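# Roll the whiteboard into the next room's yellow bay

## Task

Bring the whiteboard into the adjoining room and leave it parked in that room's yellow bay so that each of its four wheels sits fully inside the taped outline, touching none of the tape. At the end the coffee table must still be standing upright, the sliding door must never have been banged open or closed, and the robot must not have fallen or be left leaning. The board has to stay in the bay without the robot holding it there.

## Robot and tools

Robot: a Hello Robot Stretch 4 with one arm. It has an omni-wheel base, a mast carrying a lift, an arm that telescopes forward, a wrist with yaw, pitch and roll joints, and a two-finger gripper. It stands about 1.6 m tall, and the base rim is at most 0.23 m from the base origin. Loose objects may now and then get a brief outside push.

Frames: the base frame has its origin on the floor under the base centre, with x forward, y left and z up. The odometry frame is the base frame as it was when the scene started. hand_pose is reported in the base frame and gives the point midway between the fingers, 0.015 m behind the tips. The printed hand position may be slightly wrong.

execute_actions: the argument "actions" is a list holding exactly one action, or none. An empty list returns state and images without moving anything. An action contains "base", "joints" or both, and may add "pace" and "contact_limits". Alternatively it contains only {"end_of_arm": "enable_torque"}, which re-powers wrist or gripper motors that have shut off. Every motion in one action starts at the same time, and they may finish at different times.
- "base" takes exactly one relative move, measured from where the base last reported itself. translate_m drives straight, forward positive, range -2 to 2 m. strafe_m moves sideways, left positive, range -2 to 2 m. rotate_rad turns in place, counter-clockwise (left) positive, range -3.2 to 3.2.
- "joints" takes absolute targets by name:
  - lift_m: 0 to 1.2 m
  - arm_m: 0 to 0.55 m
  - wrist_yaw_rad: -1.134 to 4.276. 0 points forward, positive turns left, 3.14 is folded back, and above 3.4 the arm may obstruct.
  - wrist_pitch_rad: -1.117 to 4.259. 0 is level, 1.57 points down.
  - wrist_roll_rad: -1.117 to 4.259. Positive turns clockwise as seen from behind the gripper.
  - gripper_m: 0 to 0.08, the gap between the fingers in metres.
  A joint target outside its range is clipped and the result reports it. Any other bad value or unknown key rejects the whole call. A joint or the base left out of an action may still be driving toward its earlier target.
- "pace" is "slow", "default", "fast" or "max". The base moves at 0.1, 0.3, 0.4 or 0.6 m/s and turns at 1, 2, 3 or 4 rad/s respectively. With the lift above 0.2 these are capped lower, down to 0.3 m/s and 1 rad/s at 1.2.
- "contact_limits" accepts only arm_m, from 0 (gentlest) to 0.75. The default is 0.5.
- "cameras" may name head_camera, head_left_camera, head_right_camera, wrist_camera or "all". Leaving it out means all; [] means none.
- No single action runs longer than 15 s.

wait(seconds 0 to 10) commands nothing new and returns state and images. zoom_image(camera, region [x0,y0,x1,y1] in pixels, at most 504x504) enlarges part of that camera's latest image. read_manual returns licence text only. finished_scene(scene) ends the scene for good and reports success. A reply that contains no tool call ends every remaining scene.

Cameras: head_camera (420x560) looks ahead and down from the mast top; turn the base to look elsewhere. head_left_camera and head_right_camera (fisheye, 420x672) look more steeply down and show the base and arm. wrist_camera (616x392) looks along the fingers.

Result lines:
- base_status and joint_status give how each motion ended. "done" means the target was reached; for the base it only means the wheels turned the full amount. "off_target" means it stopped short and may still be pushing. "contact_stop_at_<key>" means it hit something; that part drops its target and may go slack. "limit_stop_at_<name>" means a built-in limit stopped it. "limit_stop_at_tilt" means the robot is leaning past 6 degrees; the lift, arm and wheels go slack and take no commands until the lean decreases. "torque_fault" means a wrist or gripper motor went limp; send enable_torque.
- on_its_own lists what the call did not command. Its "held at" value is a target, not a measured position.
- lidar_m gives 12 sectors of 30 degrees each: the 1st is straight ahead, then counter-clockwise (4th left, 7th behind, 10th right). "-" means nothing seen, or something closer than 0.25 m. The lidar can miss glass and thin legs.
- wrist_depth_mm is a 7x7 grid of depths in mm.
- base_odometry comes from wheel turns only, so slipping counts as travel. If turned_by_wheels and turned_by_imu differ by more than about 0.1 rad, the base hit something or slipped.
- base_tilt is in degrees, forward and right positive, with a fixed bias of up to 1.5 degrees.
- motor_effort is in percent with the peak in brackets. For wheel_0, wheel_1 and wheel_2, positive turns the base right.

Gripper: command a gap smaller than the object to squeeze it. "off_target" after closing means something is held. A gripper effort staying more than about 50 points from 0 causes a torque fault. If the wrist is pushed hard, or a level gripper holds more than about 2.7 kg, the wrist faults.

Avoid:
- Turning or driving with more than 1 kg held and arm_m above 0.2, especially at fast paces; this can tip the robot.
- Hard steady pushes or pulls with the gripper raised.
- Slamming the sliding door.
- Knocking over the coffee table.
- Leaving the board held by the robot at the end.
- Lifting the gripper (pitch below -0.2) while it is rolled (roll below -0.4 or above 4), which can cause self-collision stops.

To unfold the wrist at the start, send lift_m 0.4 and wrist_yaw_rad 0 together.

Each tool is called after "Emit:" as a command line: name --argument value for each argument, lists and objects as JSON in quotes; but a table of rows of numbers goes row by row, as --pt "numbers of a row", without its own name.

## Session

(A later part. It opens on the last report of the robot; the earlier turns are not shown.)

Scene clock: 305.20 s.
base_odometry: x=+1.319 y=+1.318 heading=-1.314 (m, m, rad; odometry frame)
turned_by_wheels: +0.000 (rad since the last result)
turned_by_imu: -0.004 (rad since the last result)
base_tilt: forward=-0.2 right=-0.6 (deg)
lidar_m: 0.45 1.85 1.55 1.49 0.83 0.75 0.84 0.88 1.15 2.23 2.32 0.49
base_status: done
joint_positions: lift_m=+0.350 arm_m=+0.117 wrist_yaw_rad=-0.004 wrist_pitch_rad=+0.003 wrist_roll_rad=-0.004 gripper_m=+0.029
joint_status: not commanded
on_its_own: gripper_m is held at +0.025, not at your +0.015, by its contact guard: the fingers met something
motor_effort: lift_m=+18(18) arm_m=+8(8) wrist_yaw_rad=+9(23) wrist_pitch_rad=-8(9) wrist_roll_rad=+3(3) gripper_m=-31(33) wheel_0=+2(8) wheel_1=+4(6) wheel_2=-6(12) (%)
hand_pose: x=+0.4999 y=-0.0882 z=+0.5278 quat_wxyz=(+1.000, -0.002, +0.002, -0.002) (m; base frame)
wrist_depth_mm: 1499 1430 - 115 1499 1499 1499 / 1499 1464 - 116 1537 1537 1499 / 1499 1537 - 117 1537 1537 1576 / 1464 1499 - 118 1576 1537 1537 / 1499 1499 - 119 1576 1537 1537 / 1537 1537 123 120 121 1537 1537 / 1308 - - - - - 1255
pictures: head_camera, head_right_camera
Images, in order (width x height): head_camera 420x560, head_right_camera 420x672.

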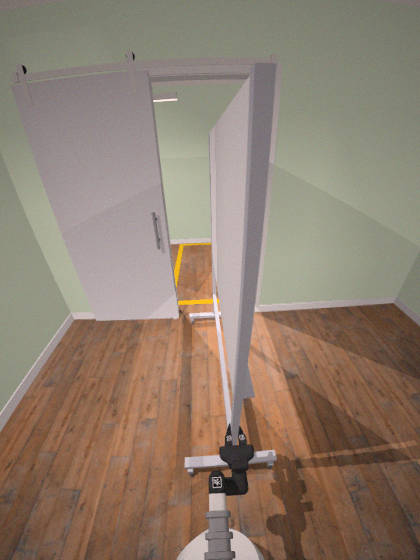

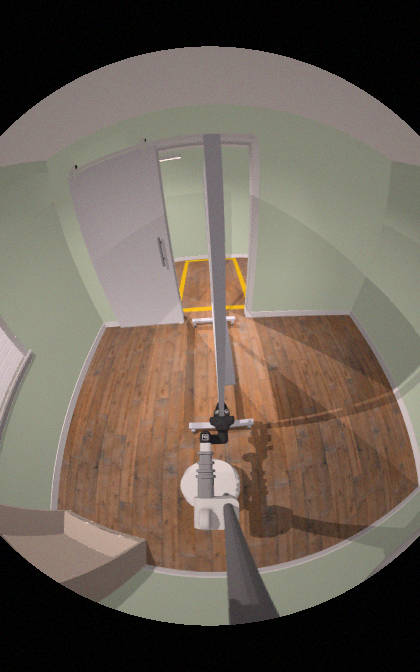

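Emit:
execute_actions --actions '[{"base": {"translate_m": 0.5}, "joints": {"wrist_yaw_rad": -0.04}, "pace": "slow"}]' --cameras '["head_right_camera"]'

Emit:
zoom_image --camera "head_right_camera" --region '[130, 240, 310, 440]'

Scene clock: 314.77 s.
base_odometry: x=+1.446 y=+0.834 heading=-1.314 (m, m, rad; odometry frame)
turned_by_wheels: +0.000 (rad since the last result)
turned_by_imu: -0.007 (rad since the last result)
base_tilt: forward=-0.1 right=-0.6 (deg)
lidar_m: 0.43 1.29 1.57 1.49 1.54 1.18 1.35 1.39 1.89 2.20 1.96 0.49
base_status: done
joint_positions: lift_m=+0.350 arm_m=+0.117 wrist_yaw_rad=-0.045 wrist_pitch_rad=+0.003 wrist_roll_rad=-0.004 gripper_m=+0.029
joint_status: all done
on_its_own: gripper_m is held at +0.025, not at your +0.015, by its contact guard: the fingers met something
motor_effort: lift_m=+18(18) arm_m=+8(8) wrist_yaw_rad=+12(29) wrist_pitch_rad=-8(10) wrist_roll_rad=+3(3) gripper_m=-33(35) wheel_0=+2(9) wheel_1=+3(9) wheel_2=-7(10) (%)
hand_pose: x=+0.4961 y=-0.0969 z=+0.5278 quat_wxyz=(+1.000, -0.002, +0.002, -0.022) (m; base frame)
wrist_depth_mm: 917 1025 - 114 - 1025 1042 / 946 976 - 116 - 1042 1042 / 946 976 - 117 - 1042 1060 / 946 976 - 118 - 1060 1078 / 946 960 - 119 - 1060 1078 / 960 976 123 120 121 1078 1098 / 976 - - - - - 1078
pictures: head_right_camera
Images, in order (width x height): head_right_camera 420x672.

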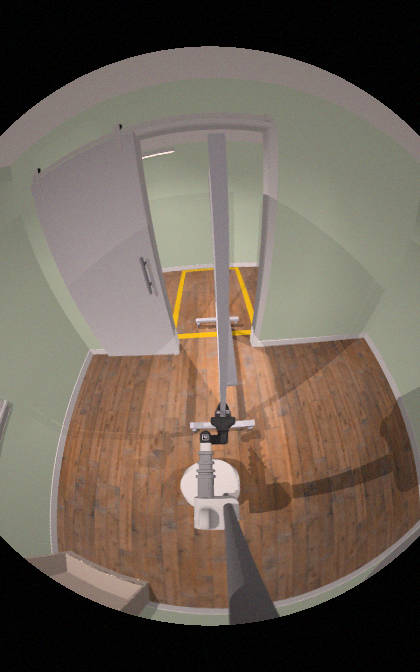

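Region (130, 240, 310, 440) of head_right_camera's 420x672 image, scaled by 2.520, with more detail than that image has; it fills the left 454 columns of this view, and the rest is white.

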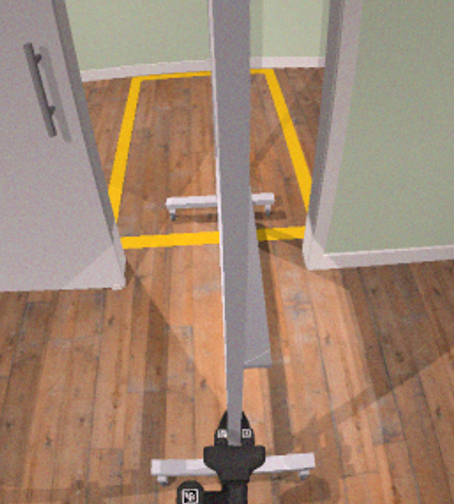

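Emit:
execute_actions --actions '[{"base": {"rotate_rad": 0.02}, "joints": {"wrist_yaw_rad": -0.01}, "pace": "slow"}]' --cameras '[]'

Emit:
execute_actions --actions '[{"base": {"translate_m": 0.7}, "pace": "slow"}]' --cameras '["head_right_camera"]'

Emit:
zoom_image --camera "head_right_camera" --region '[110, 250, 330, 450]'

Scene clock: 328.97 s.
base_odometry: x=+1.446 y=+0.834 heading=-1.295 (m, m, rad; odometry frame)
turned_by_wheels: +0.019 (rad since the last result)
turned_by_imu: +0.018 (rad since the last result)
base_tilt: forward=-0.1 right=-0.6 (deg)
lidar_m: 0.45 1.28 1.57 1.49 1.55 1.18 1.35 1.38 1.93 2.21 1.92 0.48
base_status: done
joint_positions: lift_m=+0.350 arm_m=+0.117 wrist_yaw_rad=-0.013 wrist_pitch_rad=+0.004 wrist_roll_rad=-0.004 gripper_m=+0.029
joint_status: all done
on_its_own: gripper_m is held at +0.025, not at your +0.015, by its contact guard: the fingers met something
motor_effort: lift_m=+18(18) arm_m=+8(8) wrist_yaw_rad=+9(43) wrist_pitch_rad=-9(9) wrist_roll_rad=+2(3) gripper_m=-32(35) wheel_0=-1(6) wheel_1=-3(7) wheel_2=-5(15) (%)
hand_pose: x=+0.4990 y=-0.0903 z=+0.5277 quat_wxyz=(+1.000, -0.002, +0.002, -0.007) (m; base frame)
wrist_depth_mm: 960 960 - 114 - 976 976 / 960 960 - 115 - 1025 991 / 960 960 - 116 - 1025 1008 / 976 976 - 117 - 1025 1025 / 991 991 - 118 - 1025 1042 / 1008 991 123 119 119 1042 1060 / 1008 - - - - - 1025
pictures: none
No camera images: the call's "cameras" was empty. Leave "cameras" out to get every camera's image.

Scene clock: 337.23 s.
base_odometry: x=+1.637 y=+0.161 heading=-1.295 (m, m, rad; odometry frame)
turned_by_wheels: +0.000 (rad since the last result)
turned_by_imu: -0.007 (rad since the last result)
base_tilt: forward=-0.2 right=-0.6 (deg)
lidar_m: 0.44 0.64 0.85 1.49 1.57 1.87 2.04 2.14 2.27 2.21 0.92 0.50
base_status: done
joint_positions: lift_m=+0.350 arm_m=+0.117 wrist_yaw_rad=-0.013 wrist_pitch_rad=+0.003 wrist_roll_rad=-0.004 gripper_m=+0.029
joint_status: not commanded
on_its_own: gripper_m is held at +0.025, not at your +0.015, by its contact guard: the fingers met something
motor_effort: lift_m=+18(18) arm_m=+7(7) wrist_yaw_rad=+8(25) wrist_pitch_rad=-8(8) wrist_roll_rad=+3(3) gripper_m=-33(31) wheel_0=+4(7) wheel_1=+5(6) wheel_2=-6(15) (%)
hand_pose: x=+0.4990 y=-0.0902 z=+0.5278 quat_wxyz=(+1.000, -0.002, +0.002, -0.007) (m; base frame)
wrist_depth_mm: - - - 113 - - - / - - - 115 - - - / - - - 116 - - - / - - - 117 - - - / - - - 118 - - - / 1756 1756 123 119 119 1756 1576 / 1308 - - - - - 1255
pictures: head_right_camera
Images, in order (width x height): head_right_camera 420x672.

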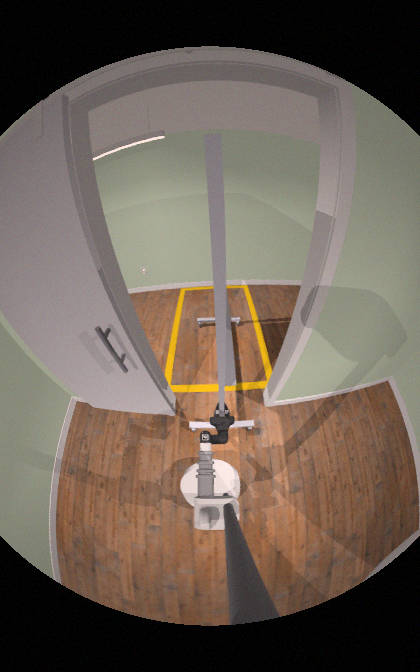

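Region (110, 250, 330, 450) of head_right_camera's 420x672 image, scaled by 2.291, with more detail than that image has; it fills the top 458 rows of this view, and the rest is white.

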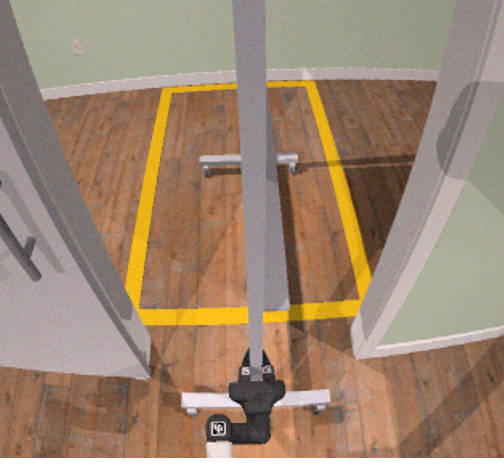

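Emit:
execute_actions --actions '[{"base": {"translate_m": 0.58}, "joints": {"wrist_yaw_rad": 0.01}, "pace": "slow"}]' --cameras '["head_camera", "head_left_camera", "head_right_camera"]'

Emit:
zoom_image --camera "head_right_camera" --region '[110, 270, 330, 470]'

Scene clock: 350.17 s.
base_odometry: x=+1.794 y=-0.397 heading=-1.295 (m, m, rad; odometry frame)
turned_by_wheels: +0.000 (rad since the last result)
turned_by_imu: -0.008 (rad since the last result)
base_tilt: forward=-0.2 right=-0.6 (deg)
lidar_m: 0.45 2.18 0.32 0.30 1.56 2.16 2.41 2.72 2.30 0.47 0.49 0.47
base_status: done
joint_positions: lift_m=+0.350 arm_m=+0.117 wrist_yaw_rad=+0.004 wrist_pitch_rad=+0.003 wrist_roll_rad=-0.004 gripper_m=+0.029
joint_status: all done
on_its_own: gripper_m is held at +0.025, not at your +0.015, by its contact guard: the fingers met something; wrist_yaw_rad is at rest, and its effort (+14) is outside its rest range (-13 to +13)
motor_effort: lift_m=+18(18) arm_m=+7(7) wrist_yaw_rad=+14(33) wrist_pitch_rad=-5(7) wrist_roll_rad=+3(3) gripper_m=-31(31) wheel_0=+3(4) wheel_1=+4(6) wheel_2=-7(14) (%)
hand_pose: x=+0.5006 y=-0.0865 z=+0.5278 quat_wxyz=(+1.000, -0.002, +0.002, +0.002) (m; base frame)
wrist_depth_mm: 1808 1708 1756 114 1756 1756 1756 / 1863 1808 1808 114 1808 1756 1756 / 1863 1863 1808 116 1808 1708 1808 / 1863 1808 1863 117 1808 1808 1756 / 1863 1863 1808 118 1808 1808 1808 / 1756 1708 123 119 119 1756 1618 / 1308 - - - - - 1229
pictures: head_camera, head_left_camera, head_right_camera
Images, in order (width x height): head_camera 420x560, head_left_camera 420x672, head_right_camera 420x672.

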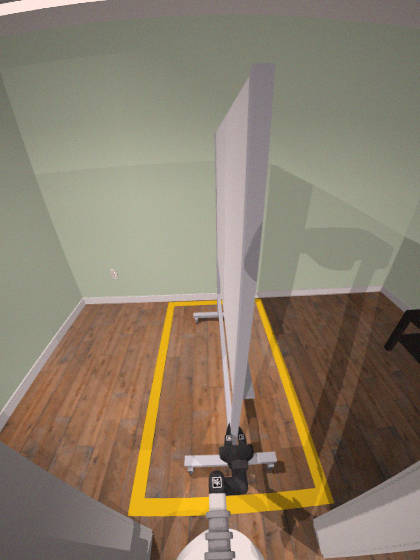

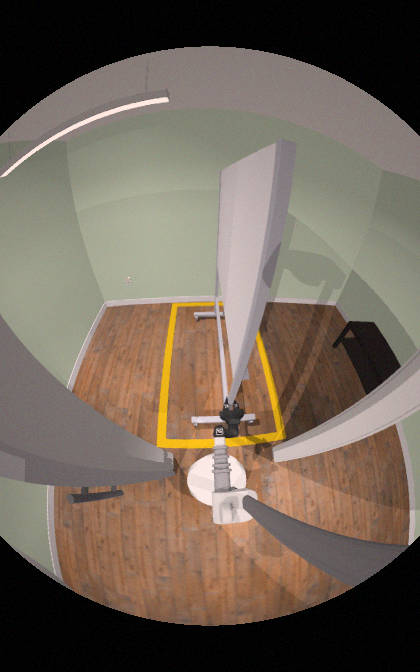

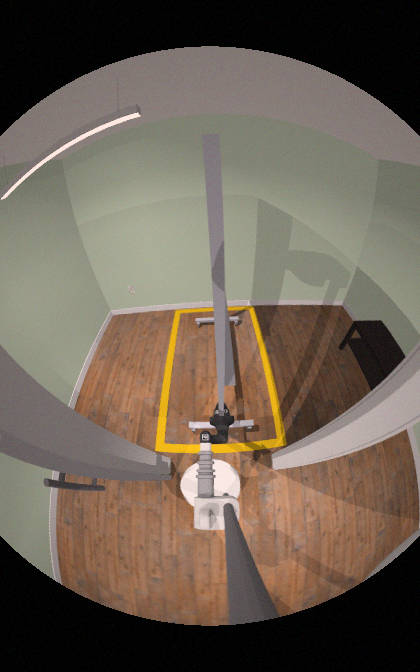

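Region (110, 270, 330, 470) of head_right_camera's 420x672 image, scaled by 2.291, with more detail than that image has; it fills the top 458 rows of this view, and the rest is white.

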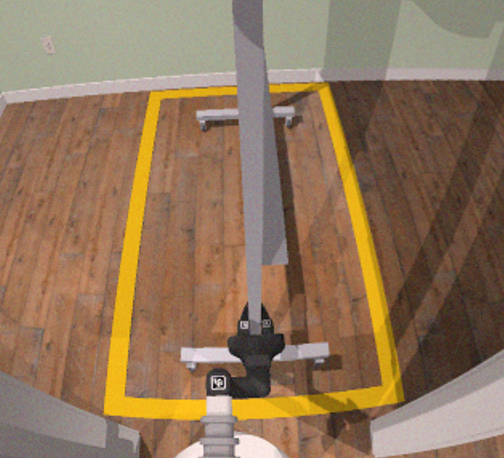

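Emit:
execute_actions --actions '[{"base": {"translate_m": 0.07}, "pace": "slow"}]' --cameras '[]'

Emit:
execute_actions --actions '[{"joints": {"gripper_m": 0.08}}]' --cameras '[]'

Emit:
execute_actions --actions '[{"joints": {"arm_m": 0.0}}]'

Scene clock: 354.00 s.
base_odometry: x=+1.813 y=-0.464 heading=-1.295 (m, m, rad; odometry frame)
turned_by_wheels: +0.000 (rad since the last result)
turned_by_imu: -0.002 (rad since the last result)
base_tilt: forward=-0.1 right=-0.6 (deg)
lidar_m: 0.45 2.12 0.32 0.28 0.37 2.16 2.56 2.82 2.32 0.45 0.50 0.48
base_status: done
joint_positions: lift_m=+0.350 arm_m=+0.117 wrist_yaw_rad=+0.004 wrist_pitch_rad=+0.003 wrist_roll_rad=-0.004 gripper_m=+0.029
joint_status: not commanded
on_its_own: gripper_m is held at +0.025, not at your +0.015, by its contact guard: the fingers met something; wrist_yaw_rad is at rest, and its effort (+15) is outside its rest range (-13 to +13)
motor_effort: lift_m=+18(18) arm_m=+8(7) wrist_yaw_rad=+15(16) wrist_pitch_rad=-6(8) wrist_roll_rad=+3(2) gripper_m=-30(32) wheel_0=+3(7) wheel_1=+4(5) wheel_2=-8(15) (%)
hand_pose: x=+0.5006 y=-0.0865 z=+0.5278 quat_wxyz=(+1.000, -0.002, +0.001, +0.002) (m; base frame)
wrist_depth_mm: 1756 1708 1708 114 1708 1708 1708 / 1756 1708 1708 115 1708 1661 1708 / 1756 1756 1708 116 1756 1708 1708 / 1756 1756 1756 117 1756 1756 1756 / 1808 1808 1756 118 1756 1756 1756 / 1756 1708 123 119 119 1708 1576 / 1281 - - - - - 1229
pictures: none
No camera images: the call's "cameras" was empty. Leave "cameras" out to get every camera's image.

Scene clock: 355.17 s.
base_odometry: x=+1.813 y=-0.464 heading=-1.295 (m, m, rad; odometry frame)
turned_by_wheels: +0.000 (rad since the last result)
turned_by_imu: +0.000 (rad since the last result)
base_tilt: forward=-0.1 right=-0.6 (deg)
lidar_m: 0.45 2.10 0.31 0.29 0.40 2.17 2.59 2.79 2.31 0.44 0.48 0.46
base_status: not commanded
joint_positions: lift_m=+0.350 arm_m=+0.117 wrist_yaw_rad=+0.010 wrist_pitch_rad=+0.003 wrist_roll_rad=-0.004 gripper_m=+0.080
joint_status: all done
motor_effort: lift_m=+18(18) arm_m=+8(7) wrist_yaw_rad=-1(17) wrist_pitch_rad=-7(6) wrist_roll_rad=+3(4) gripper_m=+2(32) wheel_0=+2(3) wheel_1=+4(4) wheel_2=-4(7) (%)
hand_pose: x=+0.5011 y=-0.0853 z=+0.5278 quat_wxyz=(+1.000, -0.002, +0.002, +0.005) (m; base frame)
wrist_depth_mm: 1756 1708 1756 113 1708 1708 1661 / 1756 1756 1756 114 1708 1661 1708 / 1756 1756 1756 115 1756 1708 1708 / 1808 1756 1756 116 1708 1708 1708 / 1863 1756 1756 117 1756 1756 1756 / 1863 917 149 118 149 128 1708 / - - 131 - - - -
pictures: none
No camera images: the call's "cameras" was empty. Leave "cameras" out to get every camera's image.

Scene clock: 356.53 s.
base_odometry: x=+1.813 y=-0.464 heading=-1.295 (m, m, rad; odometry frame)
turned_by_wheels: +0.000 (rad since the last result)
turned_by_imu: -0.001 (rad since the last result)
base_tilt: forward=-0.1 right=-0.6 (deg)
lidar_m: 0.45 2.13 0.33 0.29 0.39 2.16 2.59 2.78 2.32 0.46 0.50 0.51
base_status: not commanded
joint_positions: lift_m=+0.350 arm_m=+0.001 wrist_yaw_rad=+0.010 wrist_pitch_rad=+0.003 wrist_roll_rad=-0.004 gripper_m=+0.080
joint_status: all done
motor_effort: lift_m=+18(18) arm_m=-8(9) wrist_yaw_rad=+0(1) wrist_pitch_rad=-8(6) wrist_roll_rad=+3(3) gripper_m=+2(1) wheel_0=+2(2) wheel_1=+4(4) wheel_2=-3(3) (%)
hand_pose: x=+0.3859 y=-0.0853 z=+0.5277 quat_wxyz=(+1.000, -0.002, +0.002, +0.005) (m; base frame)
wrist_depth_mm: 1863 1808 1863 227 1808 1808 1808 / 1863 1863 1863 569 1863 1808 1808 / 1921 1863 1863 231 1863 1863 1808 / 1921 1863 1863 233 1863 1863 1808 / 1921 1921 1983 235 1863 1863 1808 / 1808 931 149 236 1430 128 1756 / - - 131 - - - -
pictures: head_camera, head_left_camera, head_right_camera, wrist_camera
camera_calibration (this result's frames):
wrist_camera: T_world_to_cam=[[0.0250395, -0.99938, -0.0247477, -0.0727689], [-0.0595544, 0.0232203, -0.997955, 0.599861], [0.997911, 0.0264621, -0.0589361, -0.193993], [0, 0, 0, 1]] pos_world=[0.231134, -0.0815193, 0.5854]
Images, in order (width x height): head_camera 420x560, head_left_camera 420x672, head_right_camera 420x672, wrist_camera 616x392.

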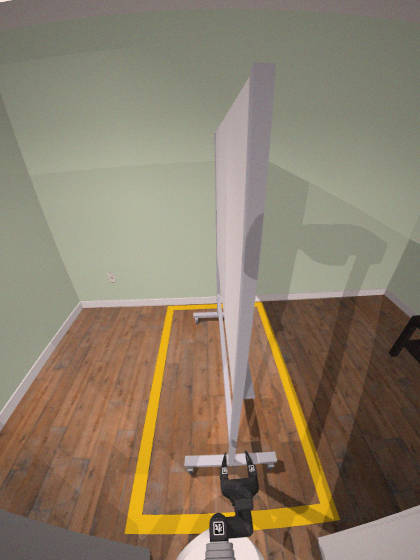

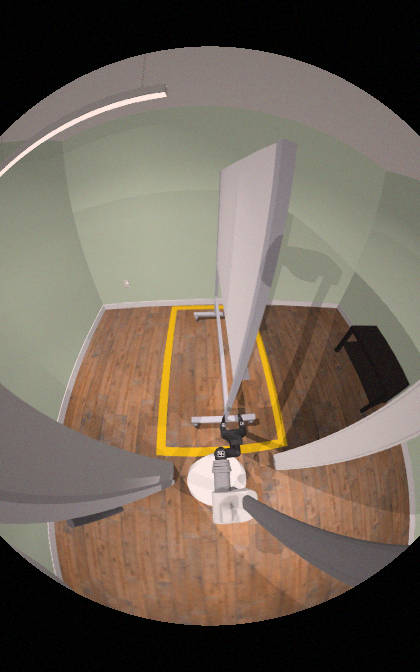

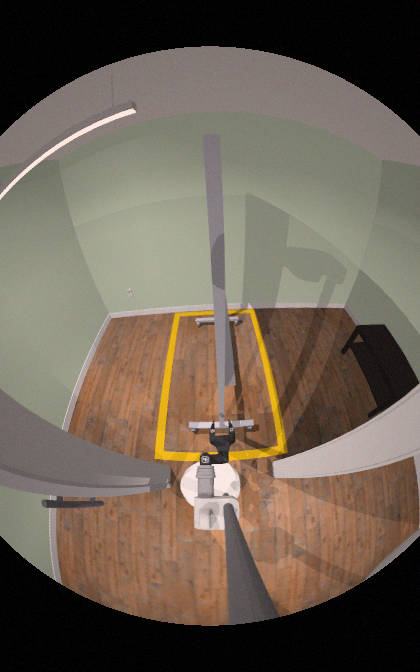

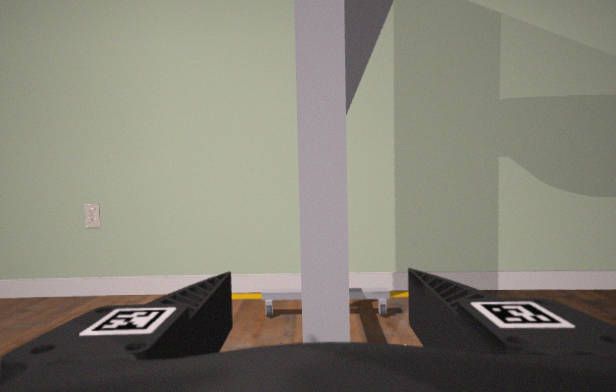

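The whiteboard is inside the bay with all four wheels clear of the tape, and the gripper is off it.

Emit:
finished_scene --scene 1

The scene is finished: the task was done.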